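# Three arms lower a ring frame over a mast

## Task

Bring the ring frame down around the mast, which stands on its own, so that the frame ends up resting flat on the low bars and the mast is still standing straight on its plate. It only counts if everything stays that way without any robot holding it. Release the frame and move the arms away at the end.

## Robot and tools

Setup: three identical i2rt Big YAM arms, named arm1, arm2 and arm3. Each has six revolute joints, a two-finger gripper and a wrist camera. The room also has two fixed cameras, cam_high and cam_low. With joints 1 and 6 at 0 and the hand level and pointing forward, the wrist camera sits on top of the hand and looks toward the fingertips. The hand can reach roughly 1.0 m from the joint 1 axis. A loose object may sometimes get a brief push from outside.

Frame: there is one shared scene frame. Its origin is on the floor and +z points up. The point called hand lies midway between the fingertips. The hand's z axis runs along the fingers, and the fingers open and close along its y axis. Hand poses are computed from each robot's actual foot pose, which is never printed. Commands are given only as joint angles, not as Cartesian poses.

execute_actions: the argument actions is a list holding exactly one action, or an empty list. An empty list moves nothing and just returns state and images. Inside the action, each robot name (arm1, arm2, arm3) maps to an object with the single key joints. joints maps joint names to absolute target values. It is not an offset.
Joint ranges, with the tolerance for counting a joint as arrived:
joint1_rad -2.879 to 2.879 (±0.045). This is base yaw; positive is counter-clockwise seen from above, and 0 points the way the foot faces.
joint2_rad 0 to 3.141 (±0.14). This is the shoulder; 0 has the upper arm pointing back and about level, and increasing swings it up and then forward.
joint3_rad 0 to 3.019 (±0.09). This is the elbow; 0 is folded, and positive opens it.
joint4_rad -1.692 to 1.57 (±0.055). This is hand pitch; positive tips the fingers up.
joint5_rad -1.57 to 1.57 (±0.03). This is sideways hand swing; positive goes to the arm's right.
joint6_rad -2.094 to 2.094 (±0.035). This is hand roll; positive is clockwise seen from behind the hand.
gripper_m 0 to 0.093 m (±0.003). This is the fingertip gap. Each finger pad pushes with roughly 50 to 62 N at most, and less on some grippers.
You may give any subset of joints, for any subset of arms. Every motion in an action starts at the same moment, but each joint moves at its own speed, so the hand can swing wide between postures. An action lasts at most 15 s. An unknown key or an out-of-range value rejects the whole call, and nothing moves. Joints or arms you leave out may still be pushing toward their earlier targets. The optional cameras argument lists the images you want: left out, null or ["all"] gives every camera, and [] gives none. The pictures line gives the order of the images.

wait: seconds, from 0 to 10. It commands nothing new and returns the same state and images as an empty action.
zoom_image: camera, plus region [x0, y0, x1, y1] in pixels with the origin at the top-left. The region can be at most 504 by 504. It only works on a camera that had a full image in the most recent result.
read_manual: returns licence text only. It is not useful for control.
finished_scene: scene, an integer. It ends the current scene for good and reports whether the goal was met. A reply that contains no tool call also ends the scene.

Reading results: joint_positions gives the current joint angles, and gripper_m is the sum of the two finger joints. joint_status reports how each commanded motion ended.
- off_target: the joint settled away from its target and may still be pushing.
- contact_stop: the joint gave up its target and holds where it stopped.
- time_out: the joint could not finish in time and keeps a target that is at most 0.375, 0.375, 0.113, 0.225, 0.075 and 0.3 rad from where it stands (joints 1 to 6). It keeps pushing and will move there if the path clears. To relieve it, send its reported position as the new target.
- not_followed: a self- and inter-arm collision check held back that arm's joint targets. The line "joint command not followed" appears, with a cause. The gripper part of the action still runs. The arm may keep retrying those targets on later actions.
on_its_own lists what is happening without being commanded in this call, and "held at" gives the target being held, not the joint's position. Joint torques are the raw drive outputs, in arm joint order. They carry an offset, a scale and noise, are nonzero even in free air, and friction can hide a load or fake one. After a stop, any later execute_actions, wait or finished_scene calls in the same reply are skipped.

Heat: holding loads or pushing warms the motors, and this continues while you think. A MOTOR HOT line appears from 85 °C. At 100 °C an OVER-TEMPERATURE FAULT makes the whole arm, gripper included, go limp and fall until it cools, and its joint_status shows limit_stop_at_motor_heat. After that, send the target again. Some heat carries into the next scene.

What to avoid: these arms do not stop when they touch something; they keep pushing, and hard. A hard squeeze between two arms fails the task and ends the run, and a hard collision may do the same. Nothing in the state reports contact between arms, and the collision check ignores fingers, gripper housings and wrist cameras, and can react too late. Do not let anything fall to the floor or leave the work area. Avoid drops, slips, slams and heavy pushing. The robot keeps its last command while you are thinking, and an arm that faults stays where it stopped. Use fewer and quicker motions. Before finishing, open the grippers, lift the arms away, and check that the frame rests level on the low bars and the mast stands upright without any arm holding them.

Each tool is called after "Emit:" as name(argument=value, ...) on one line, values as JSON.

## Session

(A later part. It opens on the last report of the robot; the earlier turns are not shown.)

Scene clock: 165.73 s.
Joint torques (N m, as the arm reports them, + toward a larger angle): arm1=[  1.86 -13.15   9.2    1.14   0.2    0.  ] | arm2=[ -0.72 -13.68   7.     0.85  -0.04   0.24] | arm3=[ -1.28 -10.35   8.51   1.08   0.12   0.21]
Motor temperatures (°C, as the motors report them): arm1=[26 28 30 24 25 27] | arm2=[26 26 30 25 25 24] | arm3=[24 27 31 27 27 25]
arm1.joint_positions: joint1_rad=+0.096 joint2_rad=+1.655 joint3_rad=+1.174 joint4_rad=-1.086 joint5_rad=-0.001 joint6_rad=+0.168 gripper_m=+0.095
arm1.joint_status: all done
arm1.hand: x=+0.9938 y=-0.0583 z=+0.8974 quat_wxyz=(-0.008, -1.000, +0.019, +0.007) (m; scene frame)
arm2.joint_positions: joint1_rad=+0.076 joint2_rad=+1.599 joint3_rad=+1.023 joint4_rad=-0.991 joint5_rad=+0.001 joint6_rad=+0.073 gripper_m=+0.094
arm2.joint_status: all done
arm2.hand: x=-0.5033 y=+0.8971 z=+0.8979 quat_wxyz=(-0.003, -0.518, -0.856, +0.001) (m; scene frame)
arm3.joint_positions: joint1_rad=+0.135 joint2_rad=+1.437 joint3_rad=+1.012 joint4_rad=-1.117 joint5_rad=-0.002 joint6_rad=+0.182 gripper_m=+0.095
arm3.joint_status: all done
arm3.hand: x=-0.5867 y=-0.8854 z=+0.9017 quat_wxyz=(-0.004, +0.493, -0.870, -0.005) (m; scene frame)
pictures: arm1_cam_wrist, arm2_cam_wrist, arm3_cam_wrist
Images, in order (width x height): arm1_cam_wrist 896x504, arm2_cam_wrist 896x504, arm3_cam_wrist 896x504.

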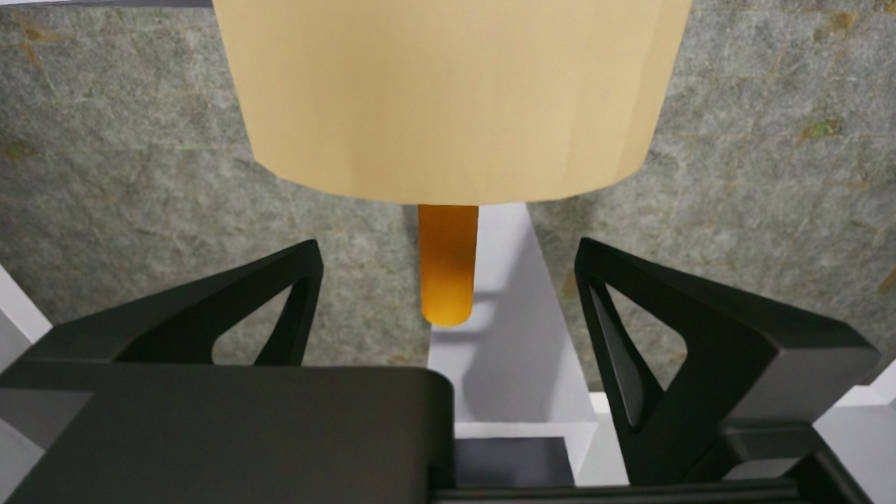

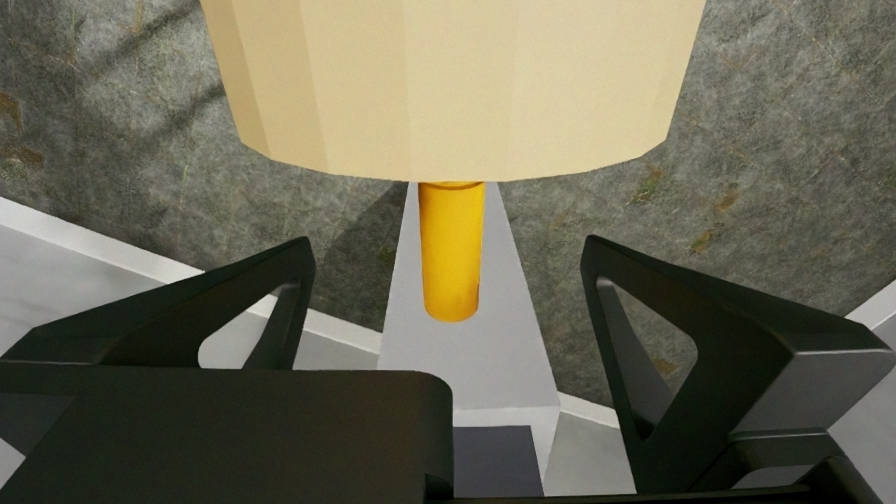

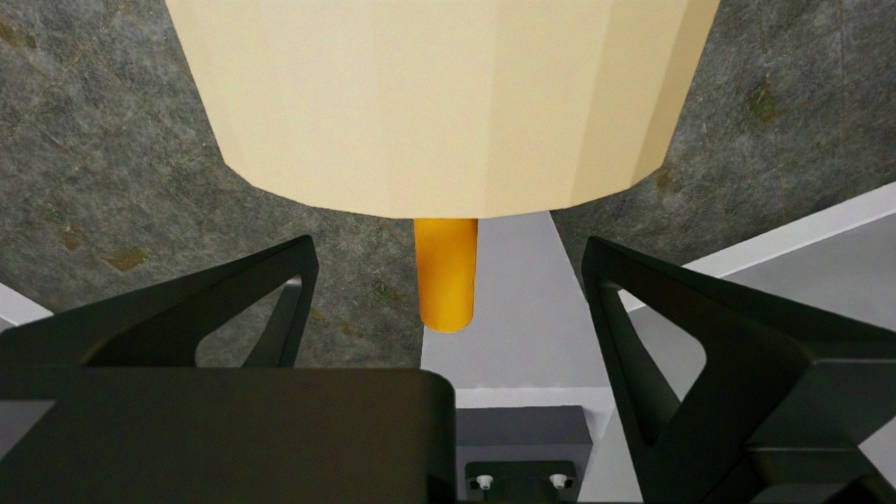

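Emit:
execute_actions(actions=[{"arm1":{"joints":{"joint3_rad":1.138,"joint4_rad":-1.04}},"arm2":{"joints":{"joint2_rad":1.628,"joint4_rad":-0.965}},"arm3":{"joints":{"joint3_rad":0.988,"joint4_rad":-1.094}}}], cameras=["arm1_cam_wrist","arm2_cam_wrist","arm3_cam_wrist"])

Scene clock: 169.20 s.
Joint torques (N m, as the arm reports them, + toward a larger angle): arm1=[  1.94 -13.29   9.22   1.15   0.2   -0.01] | arm2=[ -0.38 -12.39   6.85   0.83  -0.06   0.24] | arm3=[ -1.29 -10.11   8.3    1.01   0.12   0.2 ]
Motor temperatures (°C, as the motors report them): arm1=[26 28 30 24 25 27] | arm2=[26 26 30 25 25 24] | arm3=[24 27 31 27 27 25]
arm1.joint_positions: joint1_rad=+0.096 joint2_rad=+1.655 joint3_rad=+1.129 joint4_rad=-1.056 joint5_rad=-0.001 joint6_rad=+0.168 gripper_m=+0.095
arm1.joint_status: all done
arm1.hand: x=+1.0054 y=-0.0570 z=+0.8821 quat_wxyz=(-0.007, -1.000, +0.019, +0.000) (m; scene frame)
arm2.joint_positions: joint1_rad=+0.076 joint2_rad=+1.612 joint3_rad=+1.023 joint4_rad=-0.978 joint5_rad=+0.001 joint6_rad=+0.073 gripper_m=+0.094
arm2.joint_status: all done
arm2.hand: x=-0.5020 y=+0.8952 z=+0.8926 quat_wxyz=(-0.004, -0.518, -0.856, +0.001) (m; scene frame)
arm3.joint_positions: joint1_rad=+0.135 joint2_rad=+1.437 joint3_rad=+0.986 joint4_rad=-1.105 joint5_rad=-0.002 joint6_rad=+0.182 gripper_m=+0.095
arm3.joint_status: all done
arm3.hand: x=-0.5894 y=-0.8925 z=+0.8929 quat_wxyz=(+0.001, +0.493, -0.870, -0.001) (m; scene frame)
pictures: arm1_cam_wrist, arm2_cam_wrist, arm3_cam_wrist
Images, in order (width x height): arm1_cam_wrist 896x504, arm2_cam_wrist 896x504, arm3_cam_wrist 896x504.

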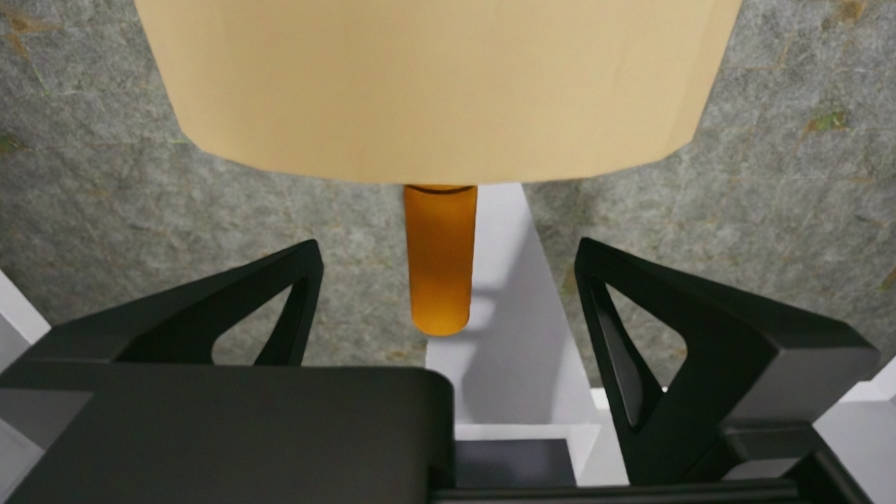

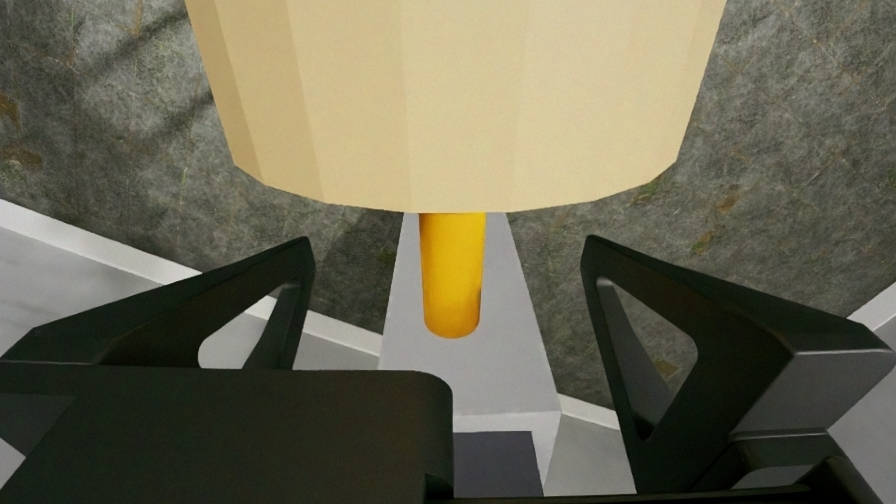

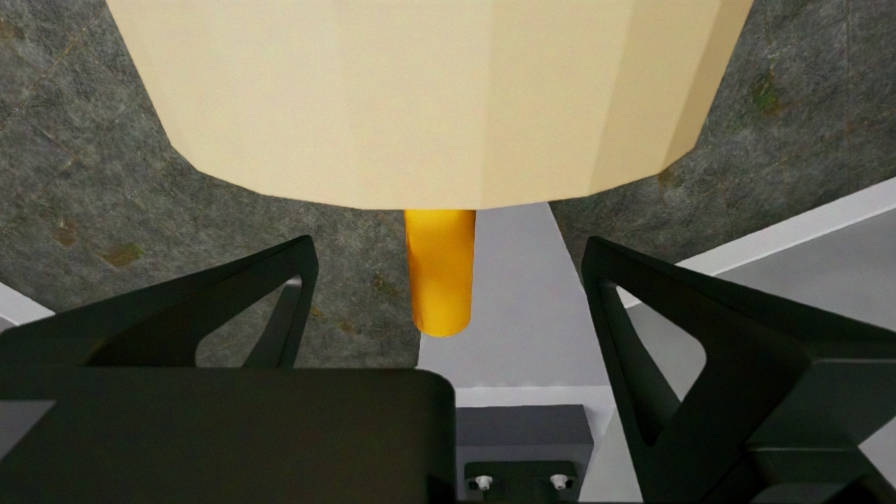

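Emit:
execute_actions(actions=[{"arm1":{"joints":{"joint1_rad":0.108,"joint4_rad":-1.022}},"arm3":{"joints":{"joint1_rad":0.148}}}], cameras=["cam_high","cam_low"])

Emit:
zoom_image(camera="cam_high", region=[390, 155, 558, 323])

Emit:
zoom_image(camera="cam_low", region=[375, 170, 501, 310])

Scene clock: 176.70 s.
Joint torques (N m, as the arm reports them, + toward a larger angle): arm1=[  1.53 -13.33   9.18   1.33   0.2   -0.02] | arm2=[ -0.93 -12.57   6.93   0.92  -0.07   0.25] | arm3=[ -1.39 -10.18   8.36   1.04   0.11   0.21]
Motor temperatures (°C, as the motors report them): arm1=[26 28 30 24 25 27] | arm2=[26 26 29 25 25 24] | arm3=[24 27 31 27 27 25]
arm1.joint_positions: joint1_rad=+0.102 joint2_rad=+1.655 joint3_rad=+1.129 joint4_rad=-1.038 joint5_rad=-0.001 joint6_rad=+0.168 gripper_m=+0.095
arm1.joint_status: all done
arm1.hand: x=+1.0015 y=-0.0603 z=+0.8822 quat_wxyz=(-0.008, -1.000, +0.016, +0.009) (m; scene frame)
arm2.joint_positions: joint1_rad=+0.076 joint2_rad=+1.612 joint3_rad=+1.023 joint4_rad=-0.978 joint5_rad=+0.001 joint6_rad=+0.073 gripper_m=+0.094
arm2.joint_status: not commanded
arm2.hand: x=-0.5020 y=+0.8952 z=+0.8926 quat_wxyz=(-0.004, -0.518, -0.856, +0.001) (m; scene frame)
arm3.joint_positions: joint1_rad=+0.141 joint2_rad=+1.437 joint3_rad=+0.986 joint4_rad=-1.105 joint5_rad=-0.002 joint6_rad=+0.182 gripper_m=+0.095
arm3.joint_status: all done
arm3.hand: x=-0.5917 y=-0.8916 z=+0.8929 quat_wxyz=(+0.001, +0.496, -0.868, -0.001) (m; scene frame)
pictures: cam_high, cam_low
Images, in order (width x height): cam_high 896x504, cam_low 896x504.

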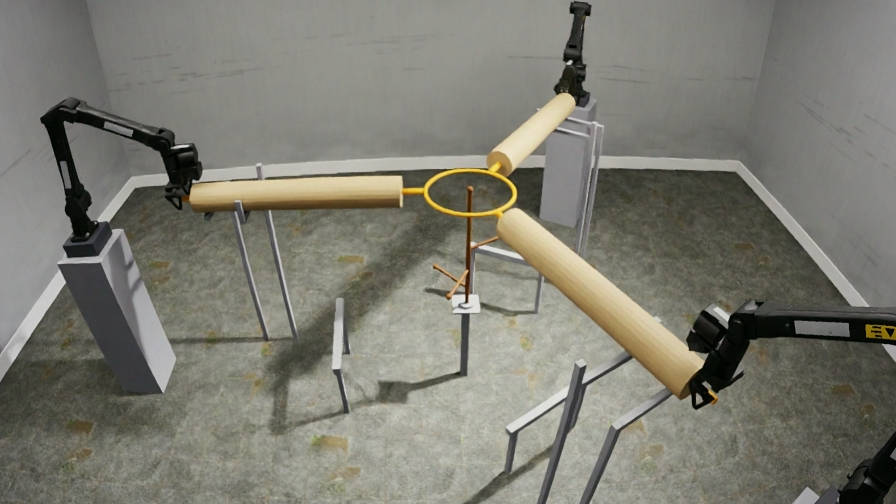

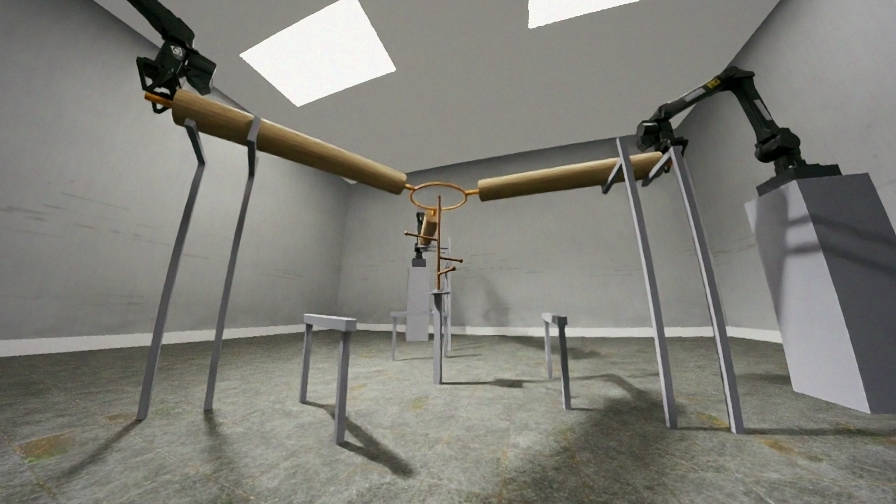

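Region (390, 155, 558, 323) of cam_high's 896x504 image, scaled by 3.000, with more detail than that image has.

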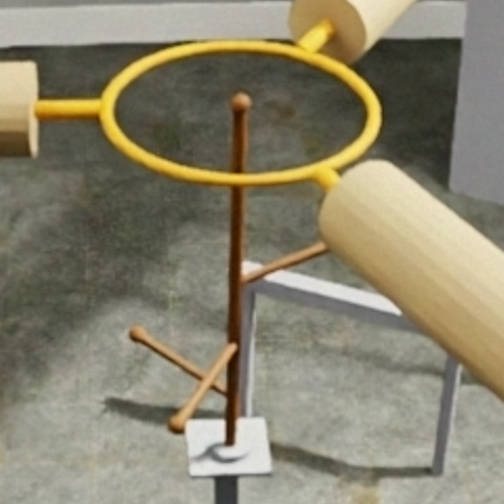

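Region (375, 170, 501, 310) of cam_low's 896x504 image, scaled by 3.600, with more detail than that image has; it fills the left 454 columns of this view, and the rest is white.

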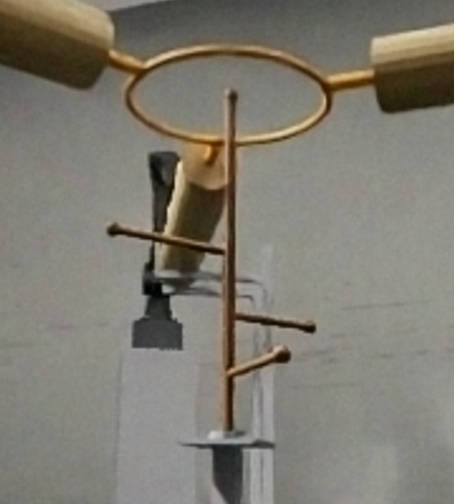

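Emit:
execute_actions(actions=[{"arm1":{"joints":{"gripper_m":0.0}},"arm2":{"joints":{"gripper_m":0.0}},"arm3":{"joints":{"gripper_m":0.0}}}], cameras=["arm1_cam_wrist","arm2_cam_wrist","arm3_cam_wrist"])

Scene clock: 231.13 s.
Joint torques (N m, as the arm reports them, + toward a larger angle): arm1=[  1.98 -13.31   9.38   1.19   0.14  -0.15] | arm2=[ -0.83 -12.42   6.98   0.69  -0.1    0.23] | arm3=[ -1.45 -10.45   8.36   0.94   0.2    0.18]
Motor temperatures (°C, as the motors report them): arm1=[26 28 30 24 25 27] | arm2=[26 26 30 25 25 24] | arm3=[24 28 31 27 27 25]
arm1.joint_positions: joint1_rad=+0.102 joint2_rad=+1.655 joint3_rad=+1.129 joint4_rad=-1.038 joint5_rad=+0.000 joint6_rad=+0.181 gripper_m=+0.019
arm1.joint_status: gripper_m off_target (ended at +0.019, target +0.000)
arm1.hand: x=+1.0015 y=-0.0601 z=+0.8820 quat_wxyz=(-0.007, -1.000, +0.022, +0.009) (m; scene frame)
arm2.joint_positions: joint1_rad=+0.075 joint2_rad=+1.613 joint3_rad=+1.023 joint4_rad=-0.976 joint5_rad=+0.004 joint6_rad=+0.074 gripper_m=+0.019
arm2.joint_status: gripper_m off_target (ended at +0.019, target +0.000)
arm2.hand: x=-0.5024 y=+0.8947 z=+0.8924 quat_wxyz=(-0.003, -0.518, -0.855, +0.003) (m; scene frame)
arm3.joint_positions: joint1_rad=+0.142 joint2_rad=+1.437 joint3_rad=+0.986 joint4_rad=-1.103 joint5_rad=-0.004 joint6_rad=+0.184 gripper_m=+0.019
arm3.joint_status: gripper_m off_target (ended at +0.019, target +0.000)
arm3.hand: x=-0.5922 y=-0.8912 z=+0.8927 quat_wxyz=(+0.001, +0.496, -0.868, -0.002) (m; scene frame)
pictures: arm1_cam_wrist, arm2_cam_wrist, arm3_cam_wrist
Images, in order (width x height): arm1_cam_wrist 896x504, arm2_cam_wrist 896x504, arm3_cam_wrist 896x504.

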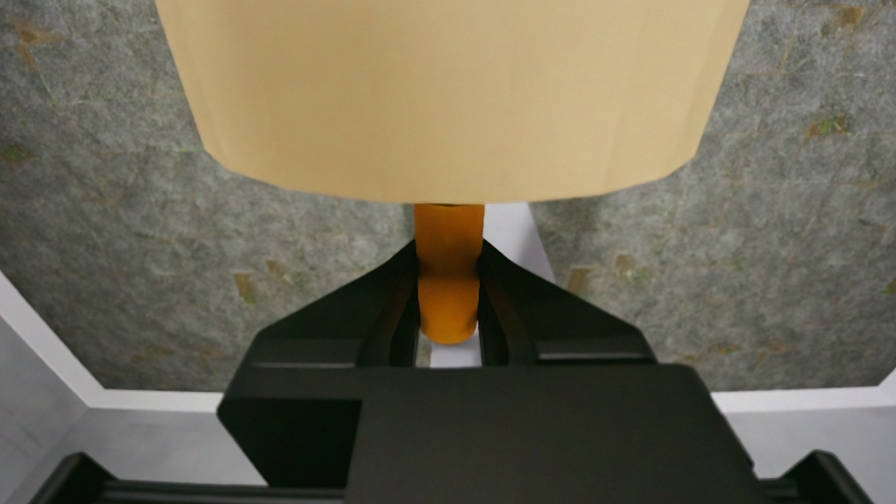

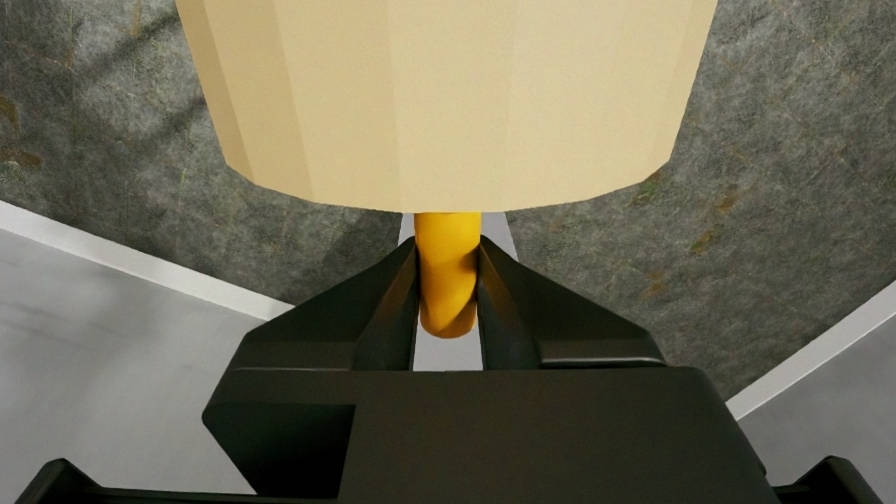

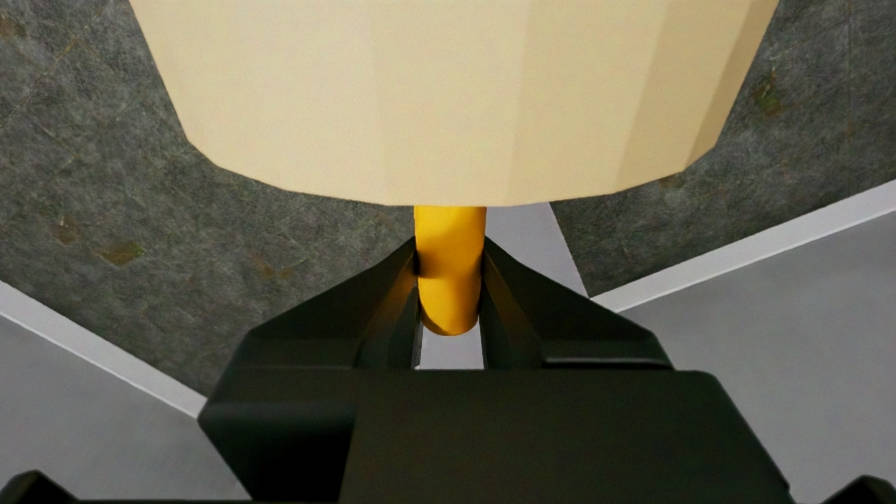

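Emit:
execute_actions(actions=[{"arm1":{"joints":{"joint2_rad":1.565,"joint3_rad":1.245,"joint4_rad":-1.207,"joint6_rad":0.181}},"arm2":{"joints":{"joint2_rad":1.518,"joint3_rad":1.125,"joint4_rad":-1.152}},"arm3":{"joints":{"joint2_rad":1.362,"joint3_rad":1.118,"joint4_rad":-1.281}}}], cameras=["cam_high","cam_low"])

Scene clock: 237.67 s.
Joint torques (N m, as the arm reports them, + toward a larger angle): arm1=[  1.53 -16.27  12.83  -1.17  -0.07  -0.12] | arm2=[ -0.15 -14.46  10.85  -1.17  -0.13   0.22] | arm3=[ -1.57 -12.62  11.77  -0.88   0.19   0.18]
Motor temperatures (°C, as the motors report them): arm1=[26 28 31 24 25 27] | arm2=[26 26 30 25 25 24] | arm3=[24 28 31 27 27 25]
arm1.joint_positions: joint1_rad=+0.102 joint2_rad=+1.601 joint3_rad=+1.205 joint4_rad=-1.171 joint5_rad=+0.004 joint6_rad=+0.182 gripper_m=+0.019
arm1.joint_status: all done
arm1.hand: x=+1.0010 y=-0.0588 z=+0.9314 quat_wxyz=(-0.005, -1.000, +0.023, +0.007) (m; scene frame)
arm2.joint_positions: joint1_rad=+0.075 joint2_rad=+1.530 joint3_rad=+1.089 joint4_rad=-1.116 joint5_rad=+0.004 joint6_rad=+0.074 gripper_m=+0.019
arm2.joint_status: all done
arm2.hand: x=-0.5033 y=+0.8959 z=+0.9471 quat_wxyz=(-0.007, -0.518, -0.855, +0.005) (m; scene frame)
arm3.joint_positions: joint1_rad=+0.143 joint2_rad=+1.380 joint3_rad=+1.078 joint4_rad=-1.252 joint5_rad=-0.004 joint6_rad=+0.185 gripper_m=+0.019
arm3.joint_status: all done
arm3.hand: x=-0.5925 y=-0.8912 z=+0.9459 quat_wxyz=(+0.001, +0.496, -0.868, -0.002) (m; scene frame)
pictures: cam_high, cam_low
Images, in order (width x height): cam_high 896x504, cam_low 896x504.

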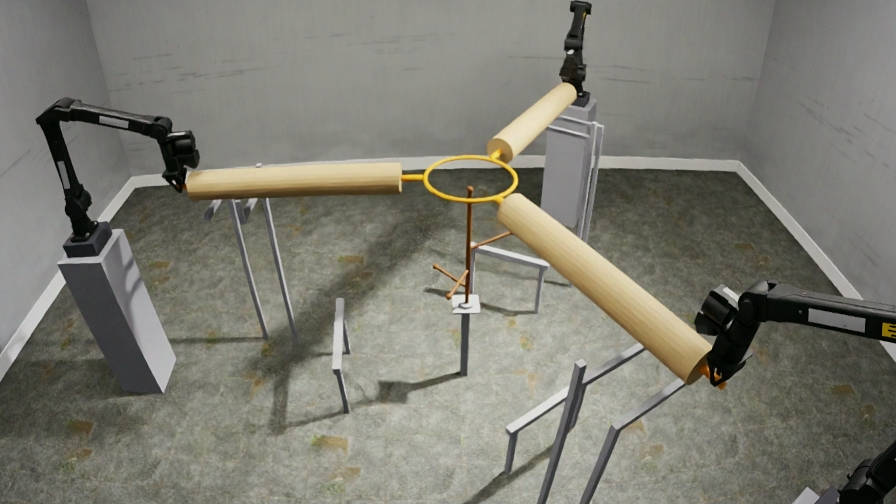

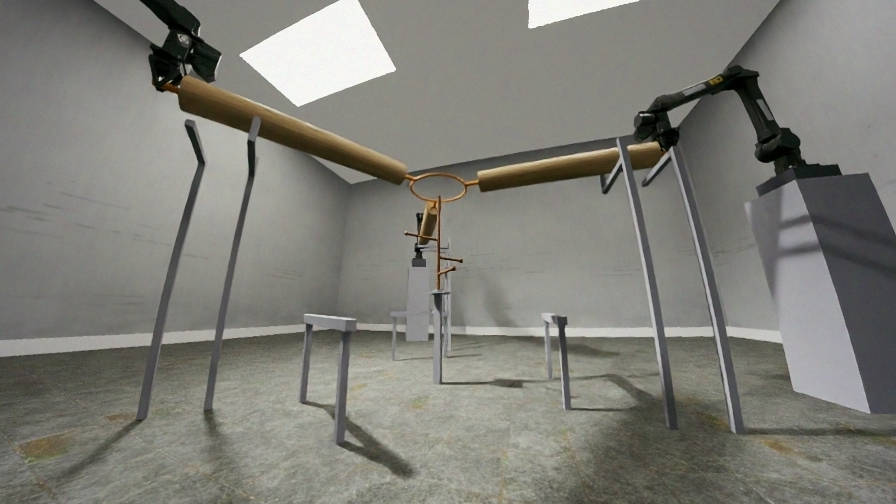

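Emit:
execute_actions(actions=[{"arm1":{"joints":{"joint2_rad":1.508,"joint3_rad":1.365,"joint4_rad":-1.348}},"arm2":{"joints":{"joint2_rad":1.465,"joint3_rad":1.246,"joint4_rad":-1.298}},"arm3":{"joints":{"joint2_rad":1.327,"joint3_rad":1.258,"joint4_rad":-1.428}}}], cameras=["cam_high","cam_low"])

Emit:
zoom_image(camera="cam_low", region=[120, 20, 320, 200])

Scene clock: 244.17 s.
Joint torques (N m, as the arm reports them, + toward a larger angle): arm1=[  1.81 -15.5   14.47  -0.5   -0.07  -0.09] | arm2=[ -0.86 -15.08  13.15  -0.59  -0.02   0.24] | arm3=[ -1.8  -12.47  13.37  -0.25   0.1    0.17]
Motor temperatures (°C, as the motors report them): arm1=[26 28 32 24 25 27] | arm2=[26 27 31 25 25 24] | arm3=[24 28 32 27 27 25]
arm1.joint_positions: joint1_rad=+0.102 joint2_rad=+1.547 joint3_rad=+1.313 joint4_rad=-1.324 joint5_rad=+0.004 joint6_rad=+0.182 gripper_m=+0.019
arm1.joint_status: all done
arm1.hand: x=+1.0008 y=-0.0581 z=+0.9941 quat_wxyz=(-0.006, -1.000, +0.023, +0.012) (m; scene frame)
arm2.joint_positions: joint1_rad=+0.075 joint2_rad=+1.483 joint3_rad=+1.192 joint4_rad=-1.273 joint5_rad=+0.000 joint6_rad=+0.074 gripper_m=+0.019
arm2.joint_status: all done
arm2.hand: x=-0.5025 y=+0.8958 z=+1.0028 quat_wxyz=(-0.005, -0.518, -0.855, +0.001) (m; scene frame)
arm3.joint_positions: joint1_rad=+0.143 joint2_rad=+1.346 joint3_rad=+1.202 joint4_rad=-1.413 joint5_rad=-0.002 joint6_rad=+0.185 gripper_m=+0.019
arm3.joint_status: all done
arm3.hand: x=-0.5920 y=-0.8909 z=+1.0043 quat_wxyz=(+0.002, +0.496, -0.868, +0.000) (m; scene frame)
pictures: cam_high, cam_low
Images, in order (width x height): cam_high 896x504, cam_low 896x504.

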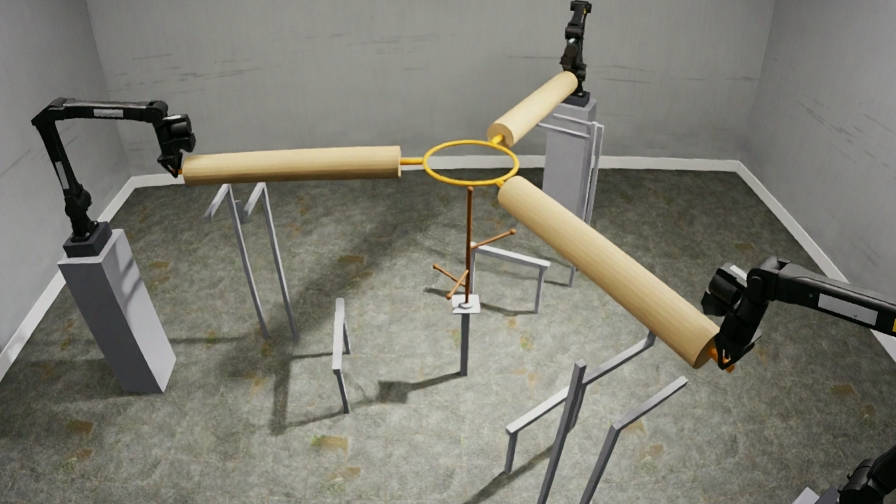

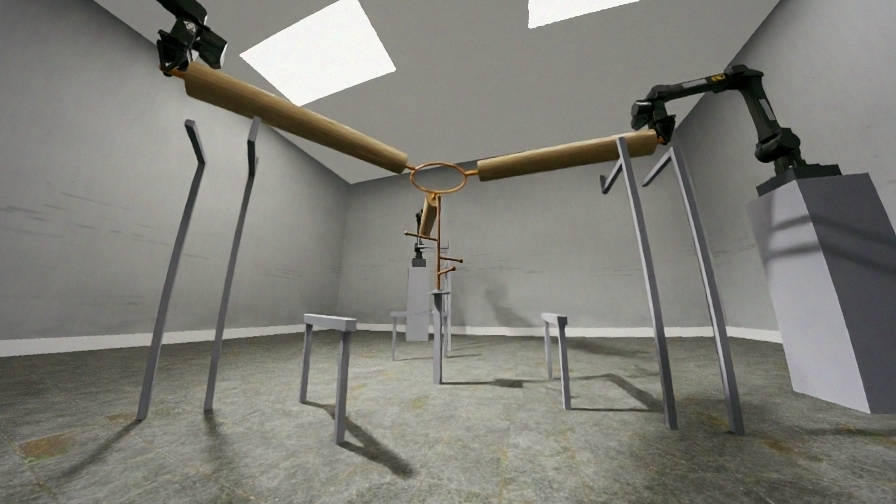

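Region (120, 20, 320, 200) of cam_low's 896x504 image, scaled by 2.520, with more detail than that image has; it fills the top 454 rows of this view, and the rest is white.

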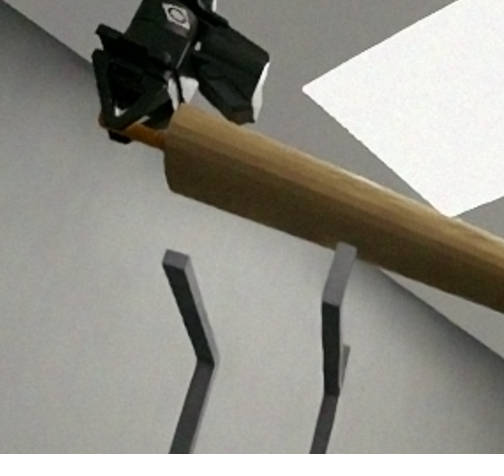

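Emit:
execute_actions(actions=[{"arm1":{"joints":{"joint1_rad":-0.052,"joint6_rad":-0.04}},"arm2":{"joints":{"joint1_rad":-0.09,"joint6_rad":-0.16}},"arm3":{"joints":{"joint1_rad":-0.043,"joint6_rad":-0.07}}}], cameras=[])

Emit:
execute_actions(actions=[{"arm1":{"joints":{"joint1_rad":-0.204,"joint6_rad":-0.262,"joint2_rad":1.545,"joint3_rad":1.385,"joint4_rad":-1.342}},"arm2":{"joints":{"joint1_rad":-0.244,"joint6_rad":-0.385,"joint2_rad":1.535,"joint3_rad":1.312,"joint4_rad":-1.296}},"arm3":{"joints":{"joint1_rad":-0.224,"joint6_rad":-0.32,"joint2_rad":1.35,"joint3_rad":1.27,"joint4_rad":-1.422}}}], cameras=["cam_high","arm3_cam_wrist"])

Scene clock: 274.90 s.
Joint torques (N m, as the arm reports them, + toward a larger angle): arm1=[  2.37 -16.66  14.29  -0.11   0.02  -0.01] | arm2=[ -0.92 -14.76  12.84  -0.24   0.06   0.1 ] | arm3=[ -2.66 -12.52  13.34   0.19   0.25  -0.02]
Motor temperatures (°C, as the motors report them): arm1=[26 29 35 24 25 27] | arm2=[26 27 35 25 25 24] | arm3=[24 28 36 27 27 25]
arm1.joint_positions: joint1_rad=-0.065 joint2_rad=+1.547 joint3_rad=+1.313 joint4_rad=-1.338 joint5_rad=+0.002 joint6_rad=-0.049 gripper_m=+0.019
arm1.joint_status: all done
arm1.hand: x=+1.0003 y=+0.0172 z=+0.9931 quat_wxyz=(-0.006, -1.000, -0.009, +0.005) (m; scene frame)
arm2.joint_positions: joint1_rad=-0.090 joint2_rad=+1.483 joint3_rad=+1.195 joint4_rad=-1.282 joint5_rad=-0.002 joint6_rad=-0.160 gripper_m=+0.019
arm2.joint_status: all done
arm2.hand: x=-0.5651 y=+0.8650 z=+1.0038 quat_wxyz=(-0.003, -0.489, -0.873, -0.001) (m; scene frame)
arm3.joint_positions: joint1_rad=-0.035 joint2_rad=+1.346 joint3_rad=+1.202 joint4_rad=-1.423 joint5_rad=-0.006 joint6_rad=-0.060 gripper_m=+0.019
arm3.joint_status: all done
arm3.hand: x=-0.5320 y=-0.9216 z=+1.0044 quat_wxyz=(+0.006, +0.525, -0.851, +0.001) (m; scene frame)
pictures: none
No camera images: the call's "cameras" was empty. Leave "cameras" out to get every camera's image.

Scene clock: 275.83 s.
Joint torques (N m, as the arm reports them, + toward a larger angle): arm1=[  1.43 -14.82  14.7    0.18   0.33  -0.18] | arm2=[ -1.61 -15.92  12.88  -0.45   0.16   0.06] | arm3=[ -2.06 -11.85  13.19  -0.01   0.12   0.01]
Motor temperatures (°C, as the motors report them): arm1=[26 29 35 24 25 27] | arm2=[26 27 35 25 25 24] | arm3=[24 28 36 27 27 25]
arm1.joint_positions: joint1_rad=-0.203 joint2_rad=+1.556 joint3_rad=+1.329 joint4_rad=-1.335 joint5_rad=-0.005 joint6_rad=-0.256 gripper_m=+0.019
arm1.joint_status: all done
arm1.hand: x=+1.0001 y=+0.0789 z=+0.9941 quat_wxyz=(-0.008, -0.999, -0.044, +0.010) (m; scene frame)
arm2.joint_positions: joint1_rad=-0.238 joint2_rad=+1.549 joint3_rad=+1.261 joint4_rad=-1.280 joint5_rad=-0.005 joint6_rad=-0.378 gripper_m=+0.019
arm2.joint_status: all done
arm2.hand: x=-0.6178 y=+0.8208 z=+1.0006 quat_wxyz=(-0.005, -0.458, -0.889, -0.001) (m; scene frame)
arm3.joint_positions: joint1_rad=-0.221 joint2_rad=+1.356 joint3_rad=+1.216 joint4_rad=-1.412 joint5_rad=-0.003 joint6_rad=-0.312 gripper_m=+0.019
arm3.joint_status: all done
arm3.hand: x=-0.4684 y=-0.9572 z=+1.0062 quat_wxyz=(-0.002, +0.552, -0.834, +0.000) (m; scene frame)
pictures: arm3_cam_wrist, cam_high
Images, in order (width x height): arm3_cam_wrist 896x504, cam_high 896x504.

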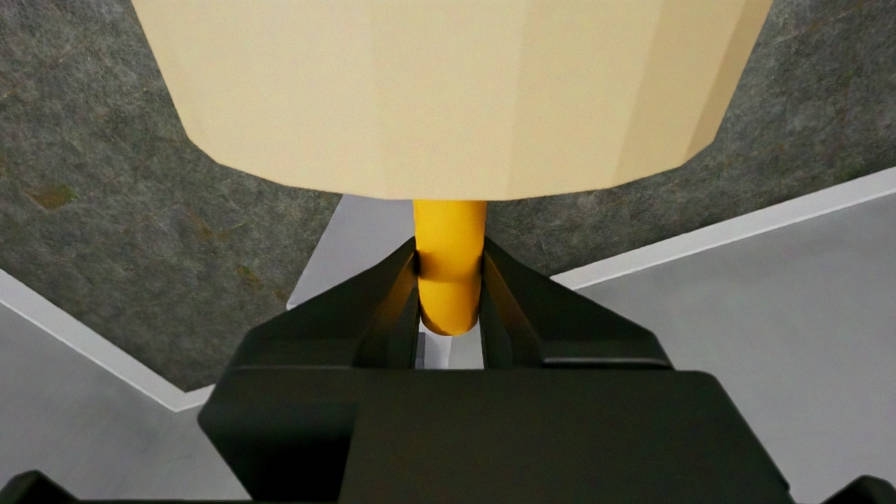

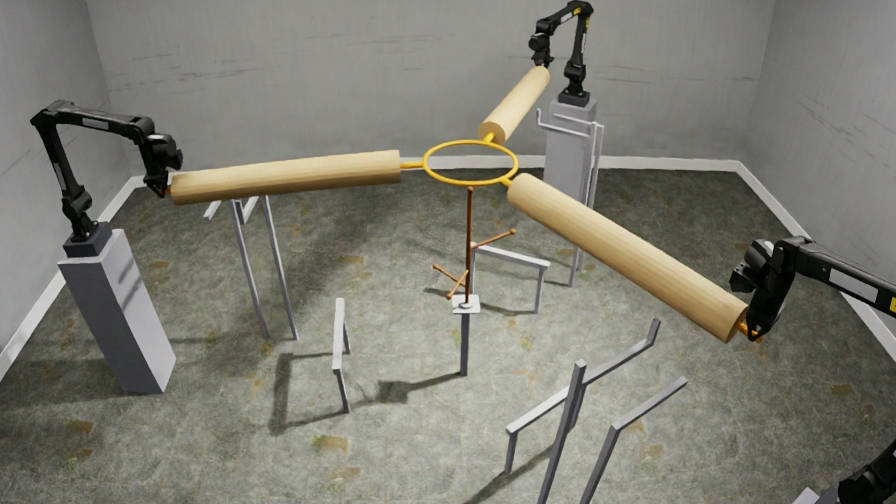

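Emit:
execute_actions(actions=[{"arm1":{"joints":{"joint1_rad":-0.341,"joint6_rad":-0.468,"joint2_rad":1.60,"joint3_rad":1.475,"joint4_rad":-1.368}},"arm2":{"joints":{"joint1_rad":-0.379,"joint6_rad":-0.586,"joint2_rad":1.60,"joint3_rad":1.41,"joint4_rad":-1.317}},"arm3":{"joints":{"joint1_rad":-0.385,"joint6_rad":-0.55,"joint2_rad":1.405,"joint3_rad":1.339,"joint4_rad":-1.424}}}], cameras=[])

Emit:
execute_actions(actions=[{"arm1":{"joints":{"joint1_rad":-0.458,"joint6_rad":-0.653,"joint2_rad":1.692,"joint3_rad":1.599,"joint4_rad":-1.397}},"arm2":{"joints":{"joint1_rad":-0.489,"joint6_rad":-0.763,"joint2_rad":1.706,"joint3_rad":1.549,"joint4_rad":-1.348}},"arm3":{"joints":{"joint1_rad":-0.518,"joint6_rad":-0.75,"joint2_rad":1.506,"joint3_rad":1.452,"joint4_rad":-1.436}}}])

Scene clock: 290.53 s.
Joint torques (N m, as the arm reports them, + toward a larger angle): arm1=[  1.04 -16.71  14.88   0.18   0.36  -0.17] | arm2=[ -2.12 -17.6   12.92  -0.25   0.29   0.05] | arm3=[ -2.87 -13.32  13.14  -0.04   0.24  -0.07]
Motor temperatures (°C, as the motors report them): arm1=[26 29 35 24 25 27] | arm2=[26 27 36 25 25 24] | arm3=[24 28 36 27 27 25]
arm1.joint_positions: joint1_rad=-0.338 joint2_rad=+1.620 joint3_rad=+1.418 joint4_rad=-1.361 joint5_rad=-0.006 joint6_rad=-0.459 gripper_m=+0.019
arm1.joint_status: all done
arm1.hand: x=+0.9897 y=+0.1470 z=+0.9978 quat_wxyz=(-0.008, -0.997, -0.077, +0.011) (m; scene frame)
arm2.joint_positions: joint1_rad=-0.373 joint2_rad=+1.615 joint3_rad=+1.360 joint4_rad=-1.300 joint5_rad=-0.008 joint6_rad=-0.579 gripper_m=+0.019
arm2.joint_status: all done
arm2.hand: x=-0.6733 y=+0.7791 z=+1.0076 quat_wxyz=(-0.010, -0.428, -0.904, +0.004) (m; scene frame)
arm3.joint_positions: joint1_rad=-0.374 joint2_rad=+1.420 joint3_rad=+1.286 joint4_rad=-1.412 joint5_rad=-0.007 joint6_rad=-0.534 gripper_m=+0.019
arm3.joint_status: all done
arm3.hand: x=-0.4068 y=-0.9821 z=+1.0087 quat_wxyz=(-0.005, +0.581, -0.814, +0.000) (m; scene frame)
pictures: none
No camera images: the call's "cameras" was empty. Leave "cameras" out to get every camera's image.

Scene clock: 291.40 s.
Joint torques (N m, as the arm reports them, + toward a larger angle): arm1=[  0.29 -18.74  15.12   0.23   0.4   -0.2 ] | arm2=[ -1.88 -19.96  13.07  -0.49   0.39   0.06] | arm3=[ -3.36 -15.68  13.2   -0.04   0.33  -0.11]
Motor temperatures (°C, as the motors report them): arm1=[26 29 36 24 25 27] | arm2=[26 27 36 25 25 24] | arm3=[24 28 36 27 27 25]
arm1.joint_positions: joint1_rad=-0.454 joint2_rad=+1.717 joint3_rad=+1.536 joint4_rad=-1.389 joint5_rad=-0.008 joint6_rad=-0.642 gripper_m=+0.019
arm1.joint_status: all done
arm1.hand: x=+0.9768 y=+0.2139 z=+0.9952 quat_wxyz=(-0.009, -0.994, -0.110, +0.009) (m; scene frame)
arm2.joint_positions: joint1_rad=-0.480 joint2_rad=+1.726 joint3_rad=+1.494 joint4_rad=-1.329 joint5_rad=-0.010 joint6_rad=-0.753 gripper_m=+0.019
arm2.joint_status: all done
arm2.hand: x=-0.7241 y=+0.7343 z=+1.0046 quat_wxyz=(-0.009, -0.397, -0.918, +0.003) (m; scene frame)
arm3.joint_positions: joint1_rad=-0.501 joint2_rad=+1.526 joint3_rad=+1.396 joint4_rad=-1.424 joint5_rad=-0.009 joint6_rad=-0.729 gripper_m=+0.019
arm3.joint_status: all done
arm3.hand: x=-0.3427 y=-1.0028 z=+1.0068 quat_wxyz=(-0.002, +0.608, -0.794, +0.000) (m; scene frame)
pictures: arm1_cam_wrist, arm2_cam_wrist, arm3_cam_wrist, cam_high, cam_low
Images, in order (width x height): arm1_cam_wrist 896x504, arm2_cam_wrist 896x504, arm3_cam_wrist 896x504, cam_high 896x504, cam_low 896x504.

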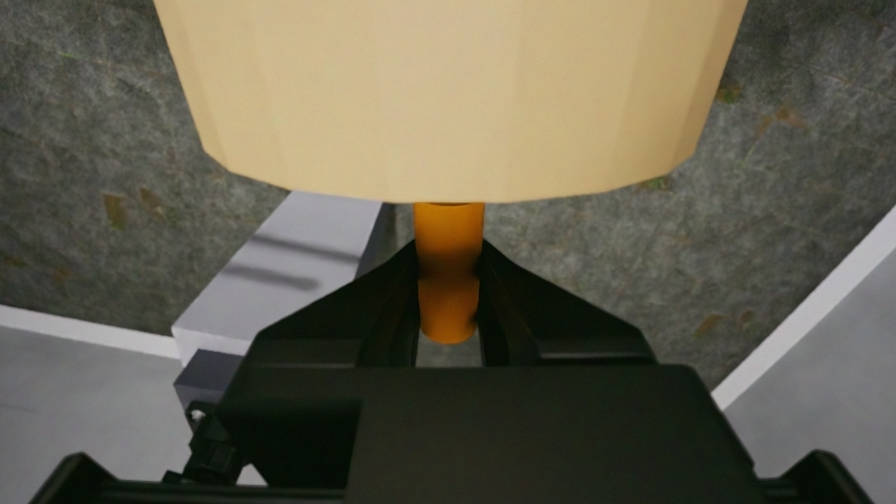

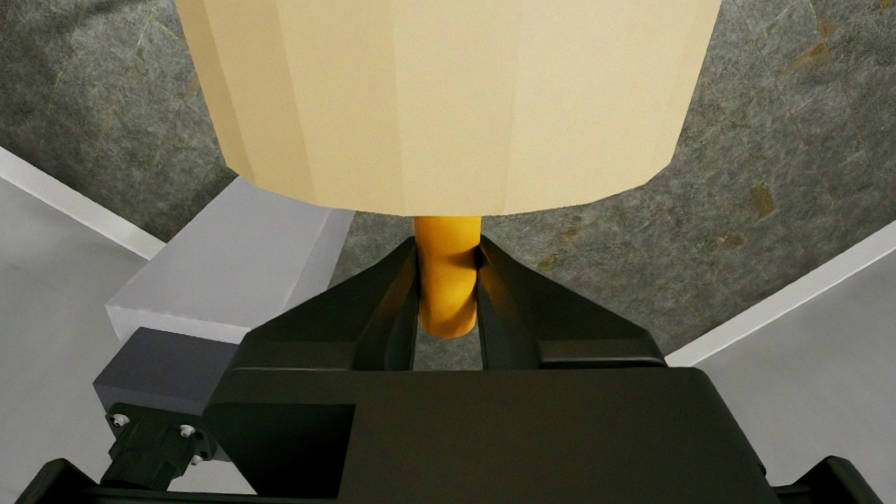

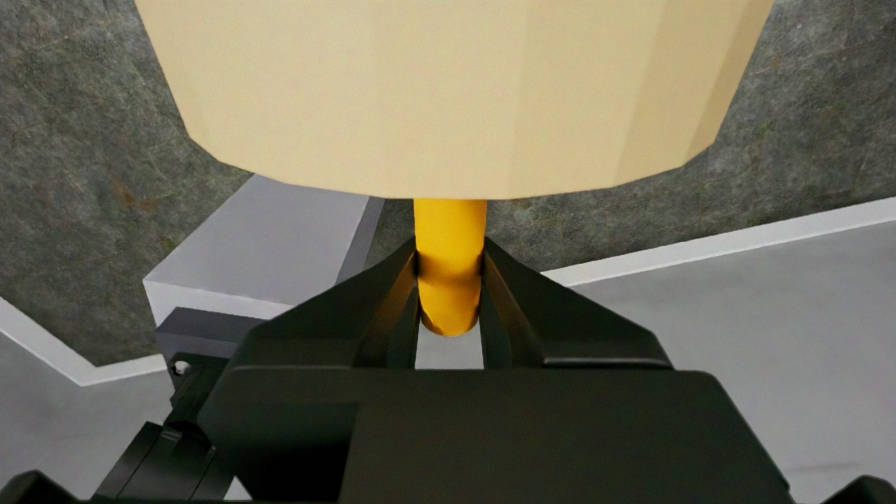

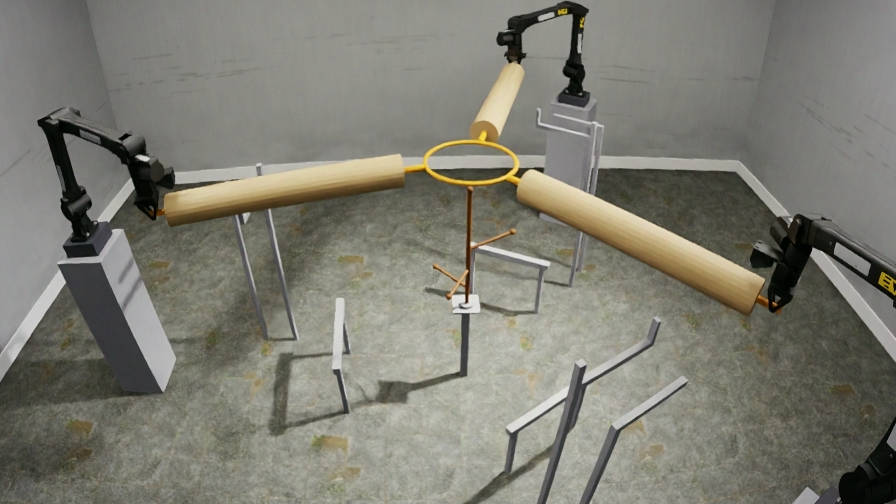

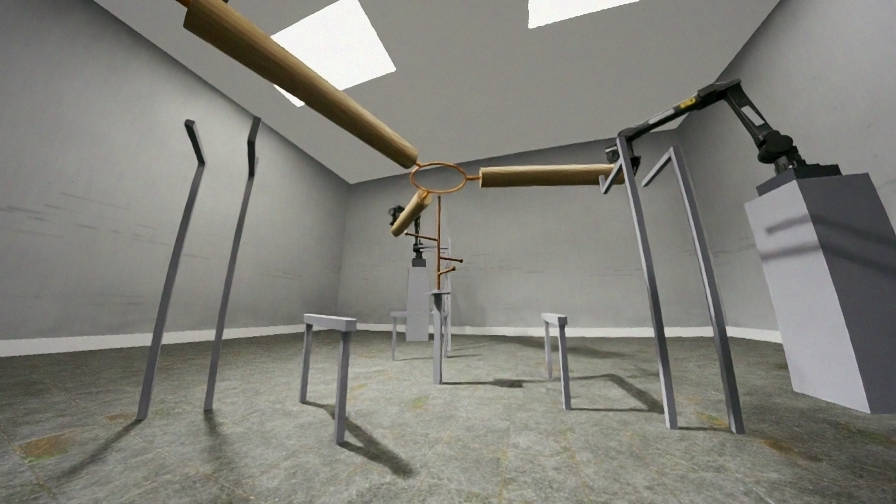

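Emit:
execute_actions(actions=[{"arm1":{"joints":{"joint1_rad":-0.457,"joint6_rad":-0.647,"joint2_rad":1.76,"joint3_rad":1.407,"joint4_rad":-1.14}},"arm2":{"joints":{"joint1_rad":-0.482,"joint6_rad":-0.756,"joint2_rad":1.789,"joint3_rad":1.378,"joint4_rad":-1.097}},"arm3":{"joints":{"joint1_rad":-0.504,"joint6_rad":-0.733,"joint2_rad":1.569,"joint3_rad":1.247,"joint4_rad":-1.17}}}], cameras=["cam_high","cam_low"])

Scene clock: 301.60 s.
Joint torques (N m, as the arm reports them, + toward a larger angle): arm1=[  0.87 -20.22  11.88   1.22   0.32  -0.12] | arm2=[ -0.59 -22.6    9.17   0.75   0.01   0.09] | arm3=[ -2.23 -16.89  10.55   1.01   0.     0.06]
Motor temperatures (°C, as the motors report them): arm1=[26 29 36 24 25 27] | arm2=[26 27 36 25 25 24] | arm3=[24 28 36 27 27 25]
arm1.joint_positions: joint1_rad=-0.455 joint2_rad=+1.800 joint3_rad=+1.376 joint4_rad=-1.156 joint5_rad=-0.006 joint6_rad=-0.644 gripper_m=+0.019
arm1.joint_status: all done
arm1.hand: x=+0.9763 y=+0.2129 z=+0.8950 quat_wxyz=(-0.011, -0.994, -0.111, +0.003) (m; scene frame)
arm2.joint_positions: joint1_rad=-0.480 joint2_rad=+1.823 joint3_rad=+1.366 joint4_rad=-1.109 joint5_rad=-0.002 joint6_rad=-0.755 gripper_m=+0.019
arm2.joint_status: all done
arm2.hand: x=-0.7257 y=+0.7300 z=+0.9098 quat_wxyz=(-0.004, -0.397, -0.918, +0.002) (m; scene frame)
arm3.joint_positions: joint1_rad=-0.503 joint2_rad=+1.600 joint3_rad=+1.220 joint4_rad=-1.181 joint5_rad=-0.002 joint6_rad=-0.730 gripper_m=+0.019
arm3.joint_status: all done
arm3.hand: x=-0.3401 y=-1.0047 z=+0.9099 quat_wxyz=(+0.002, +0.607, -0.794, +0.003) (m; scene frame)
pictures: cam_high, cam_low
Images, in order (width x height): cam_high 896x504, cam_low 896x504.

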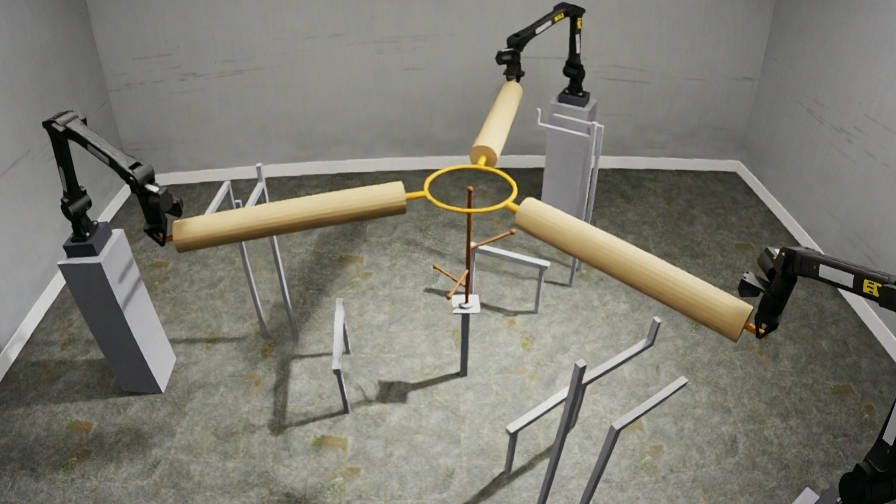

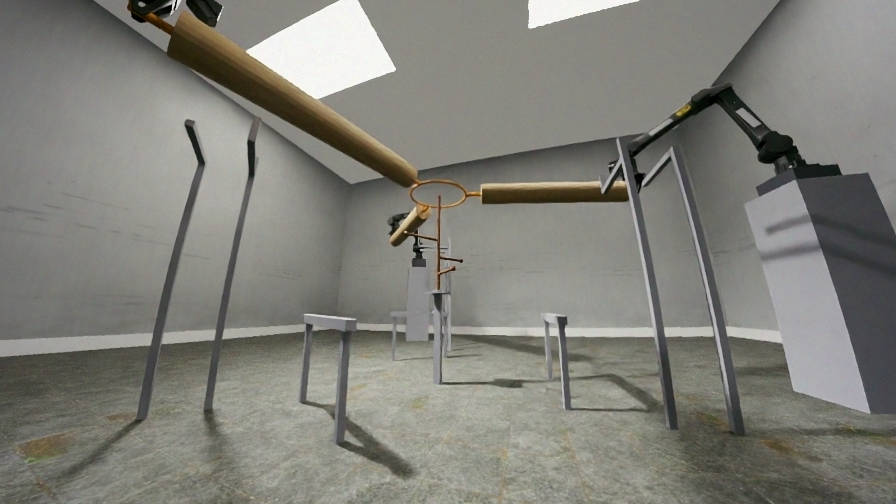

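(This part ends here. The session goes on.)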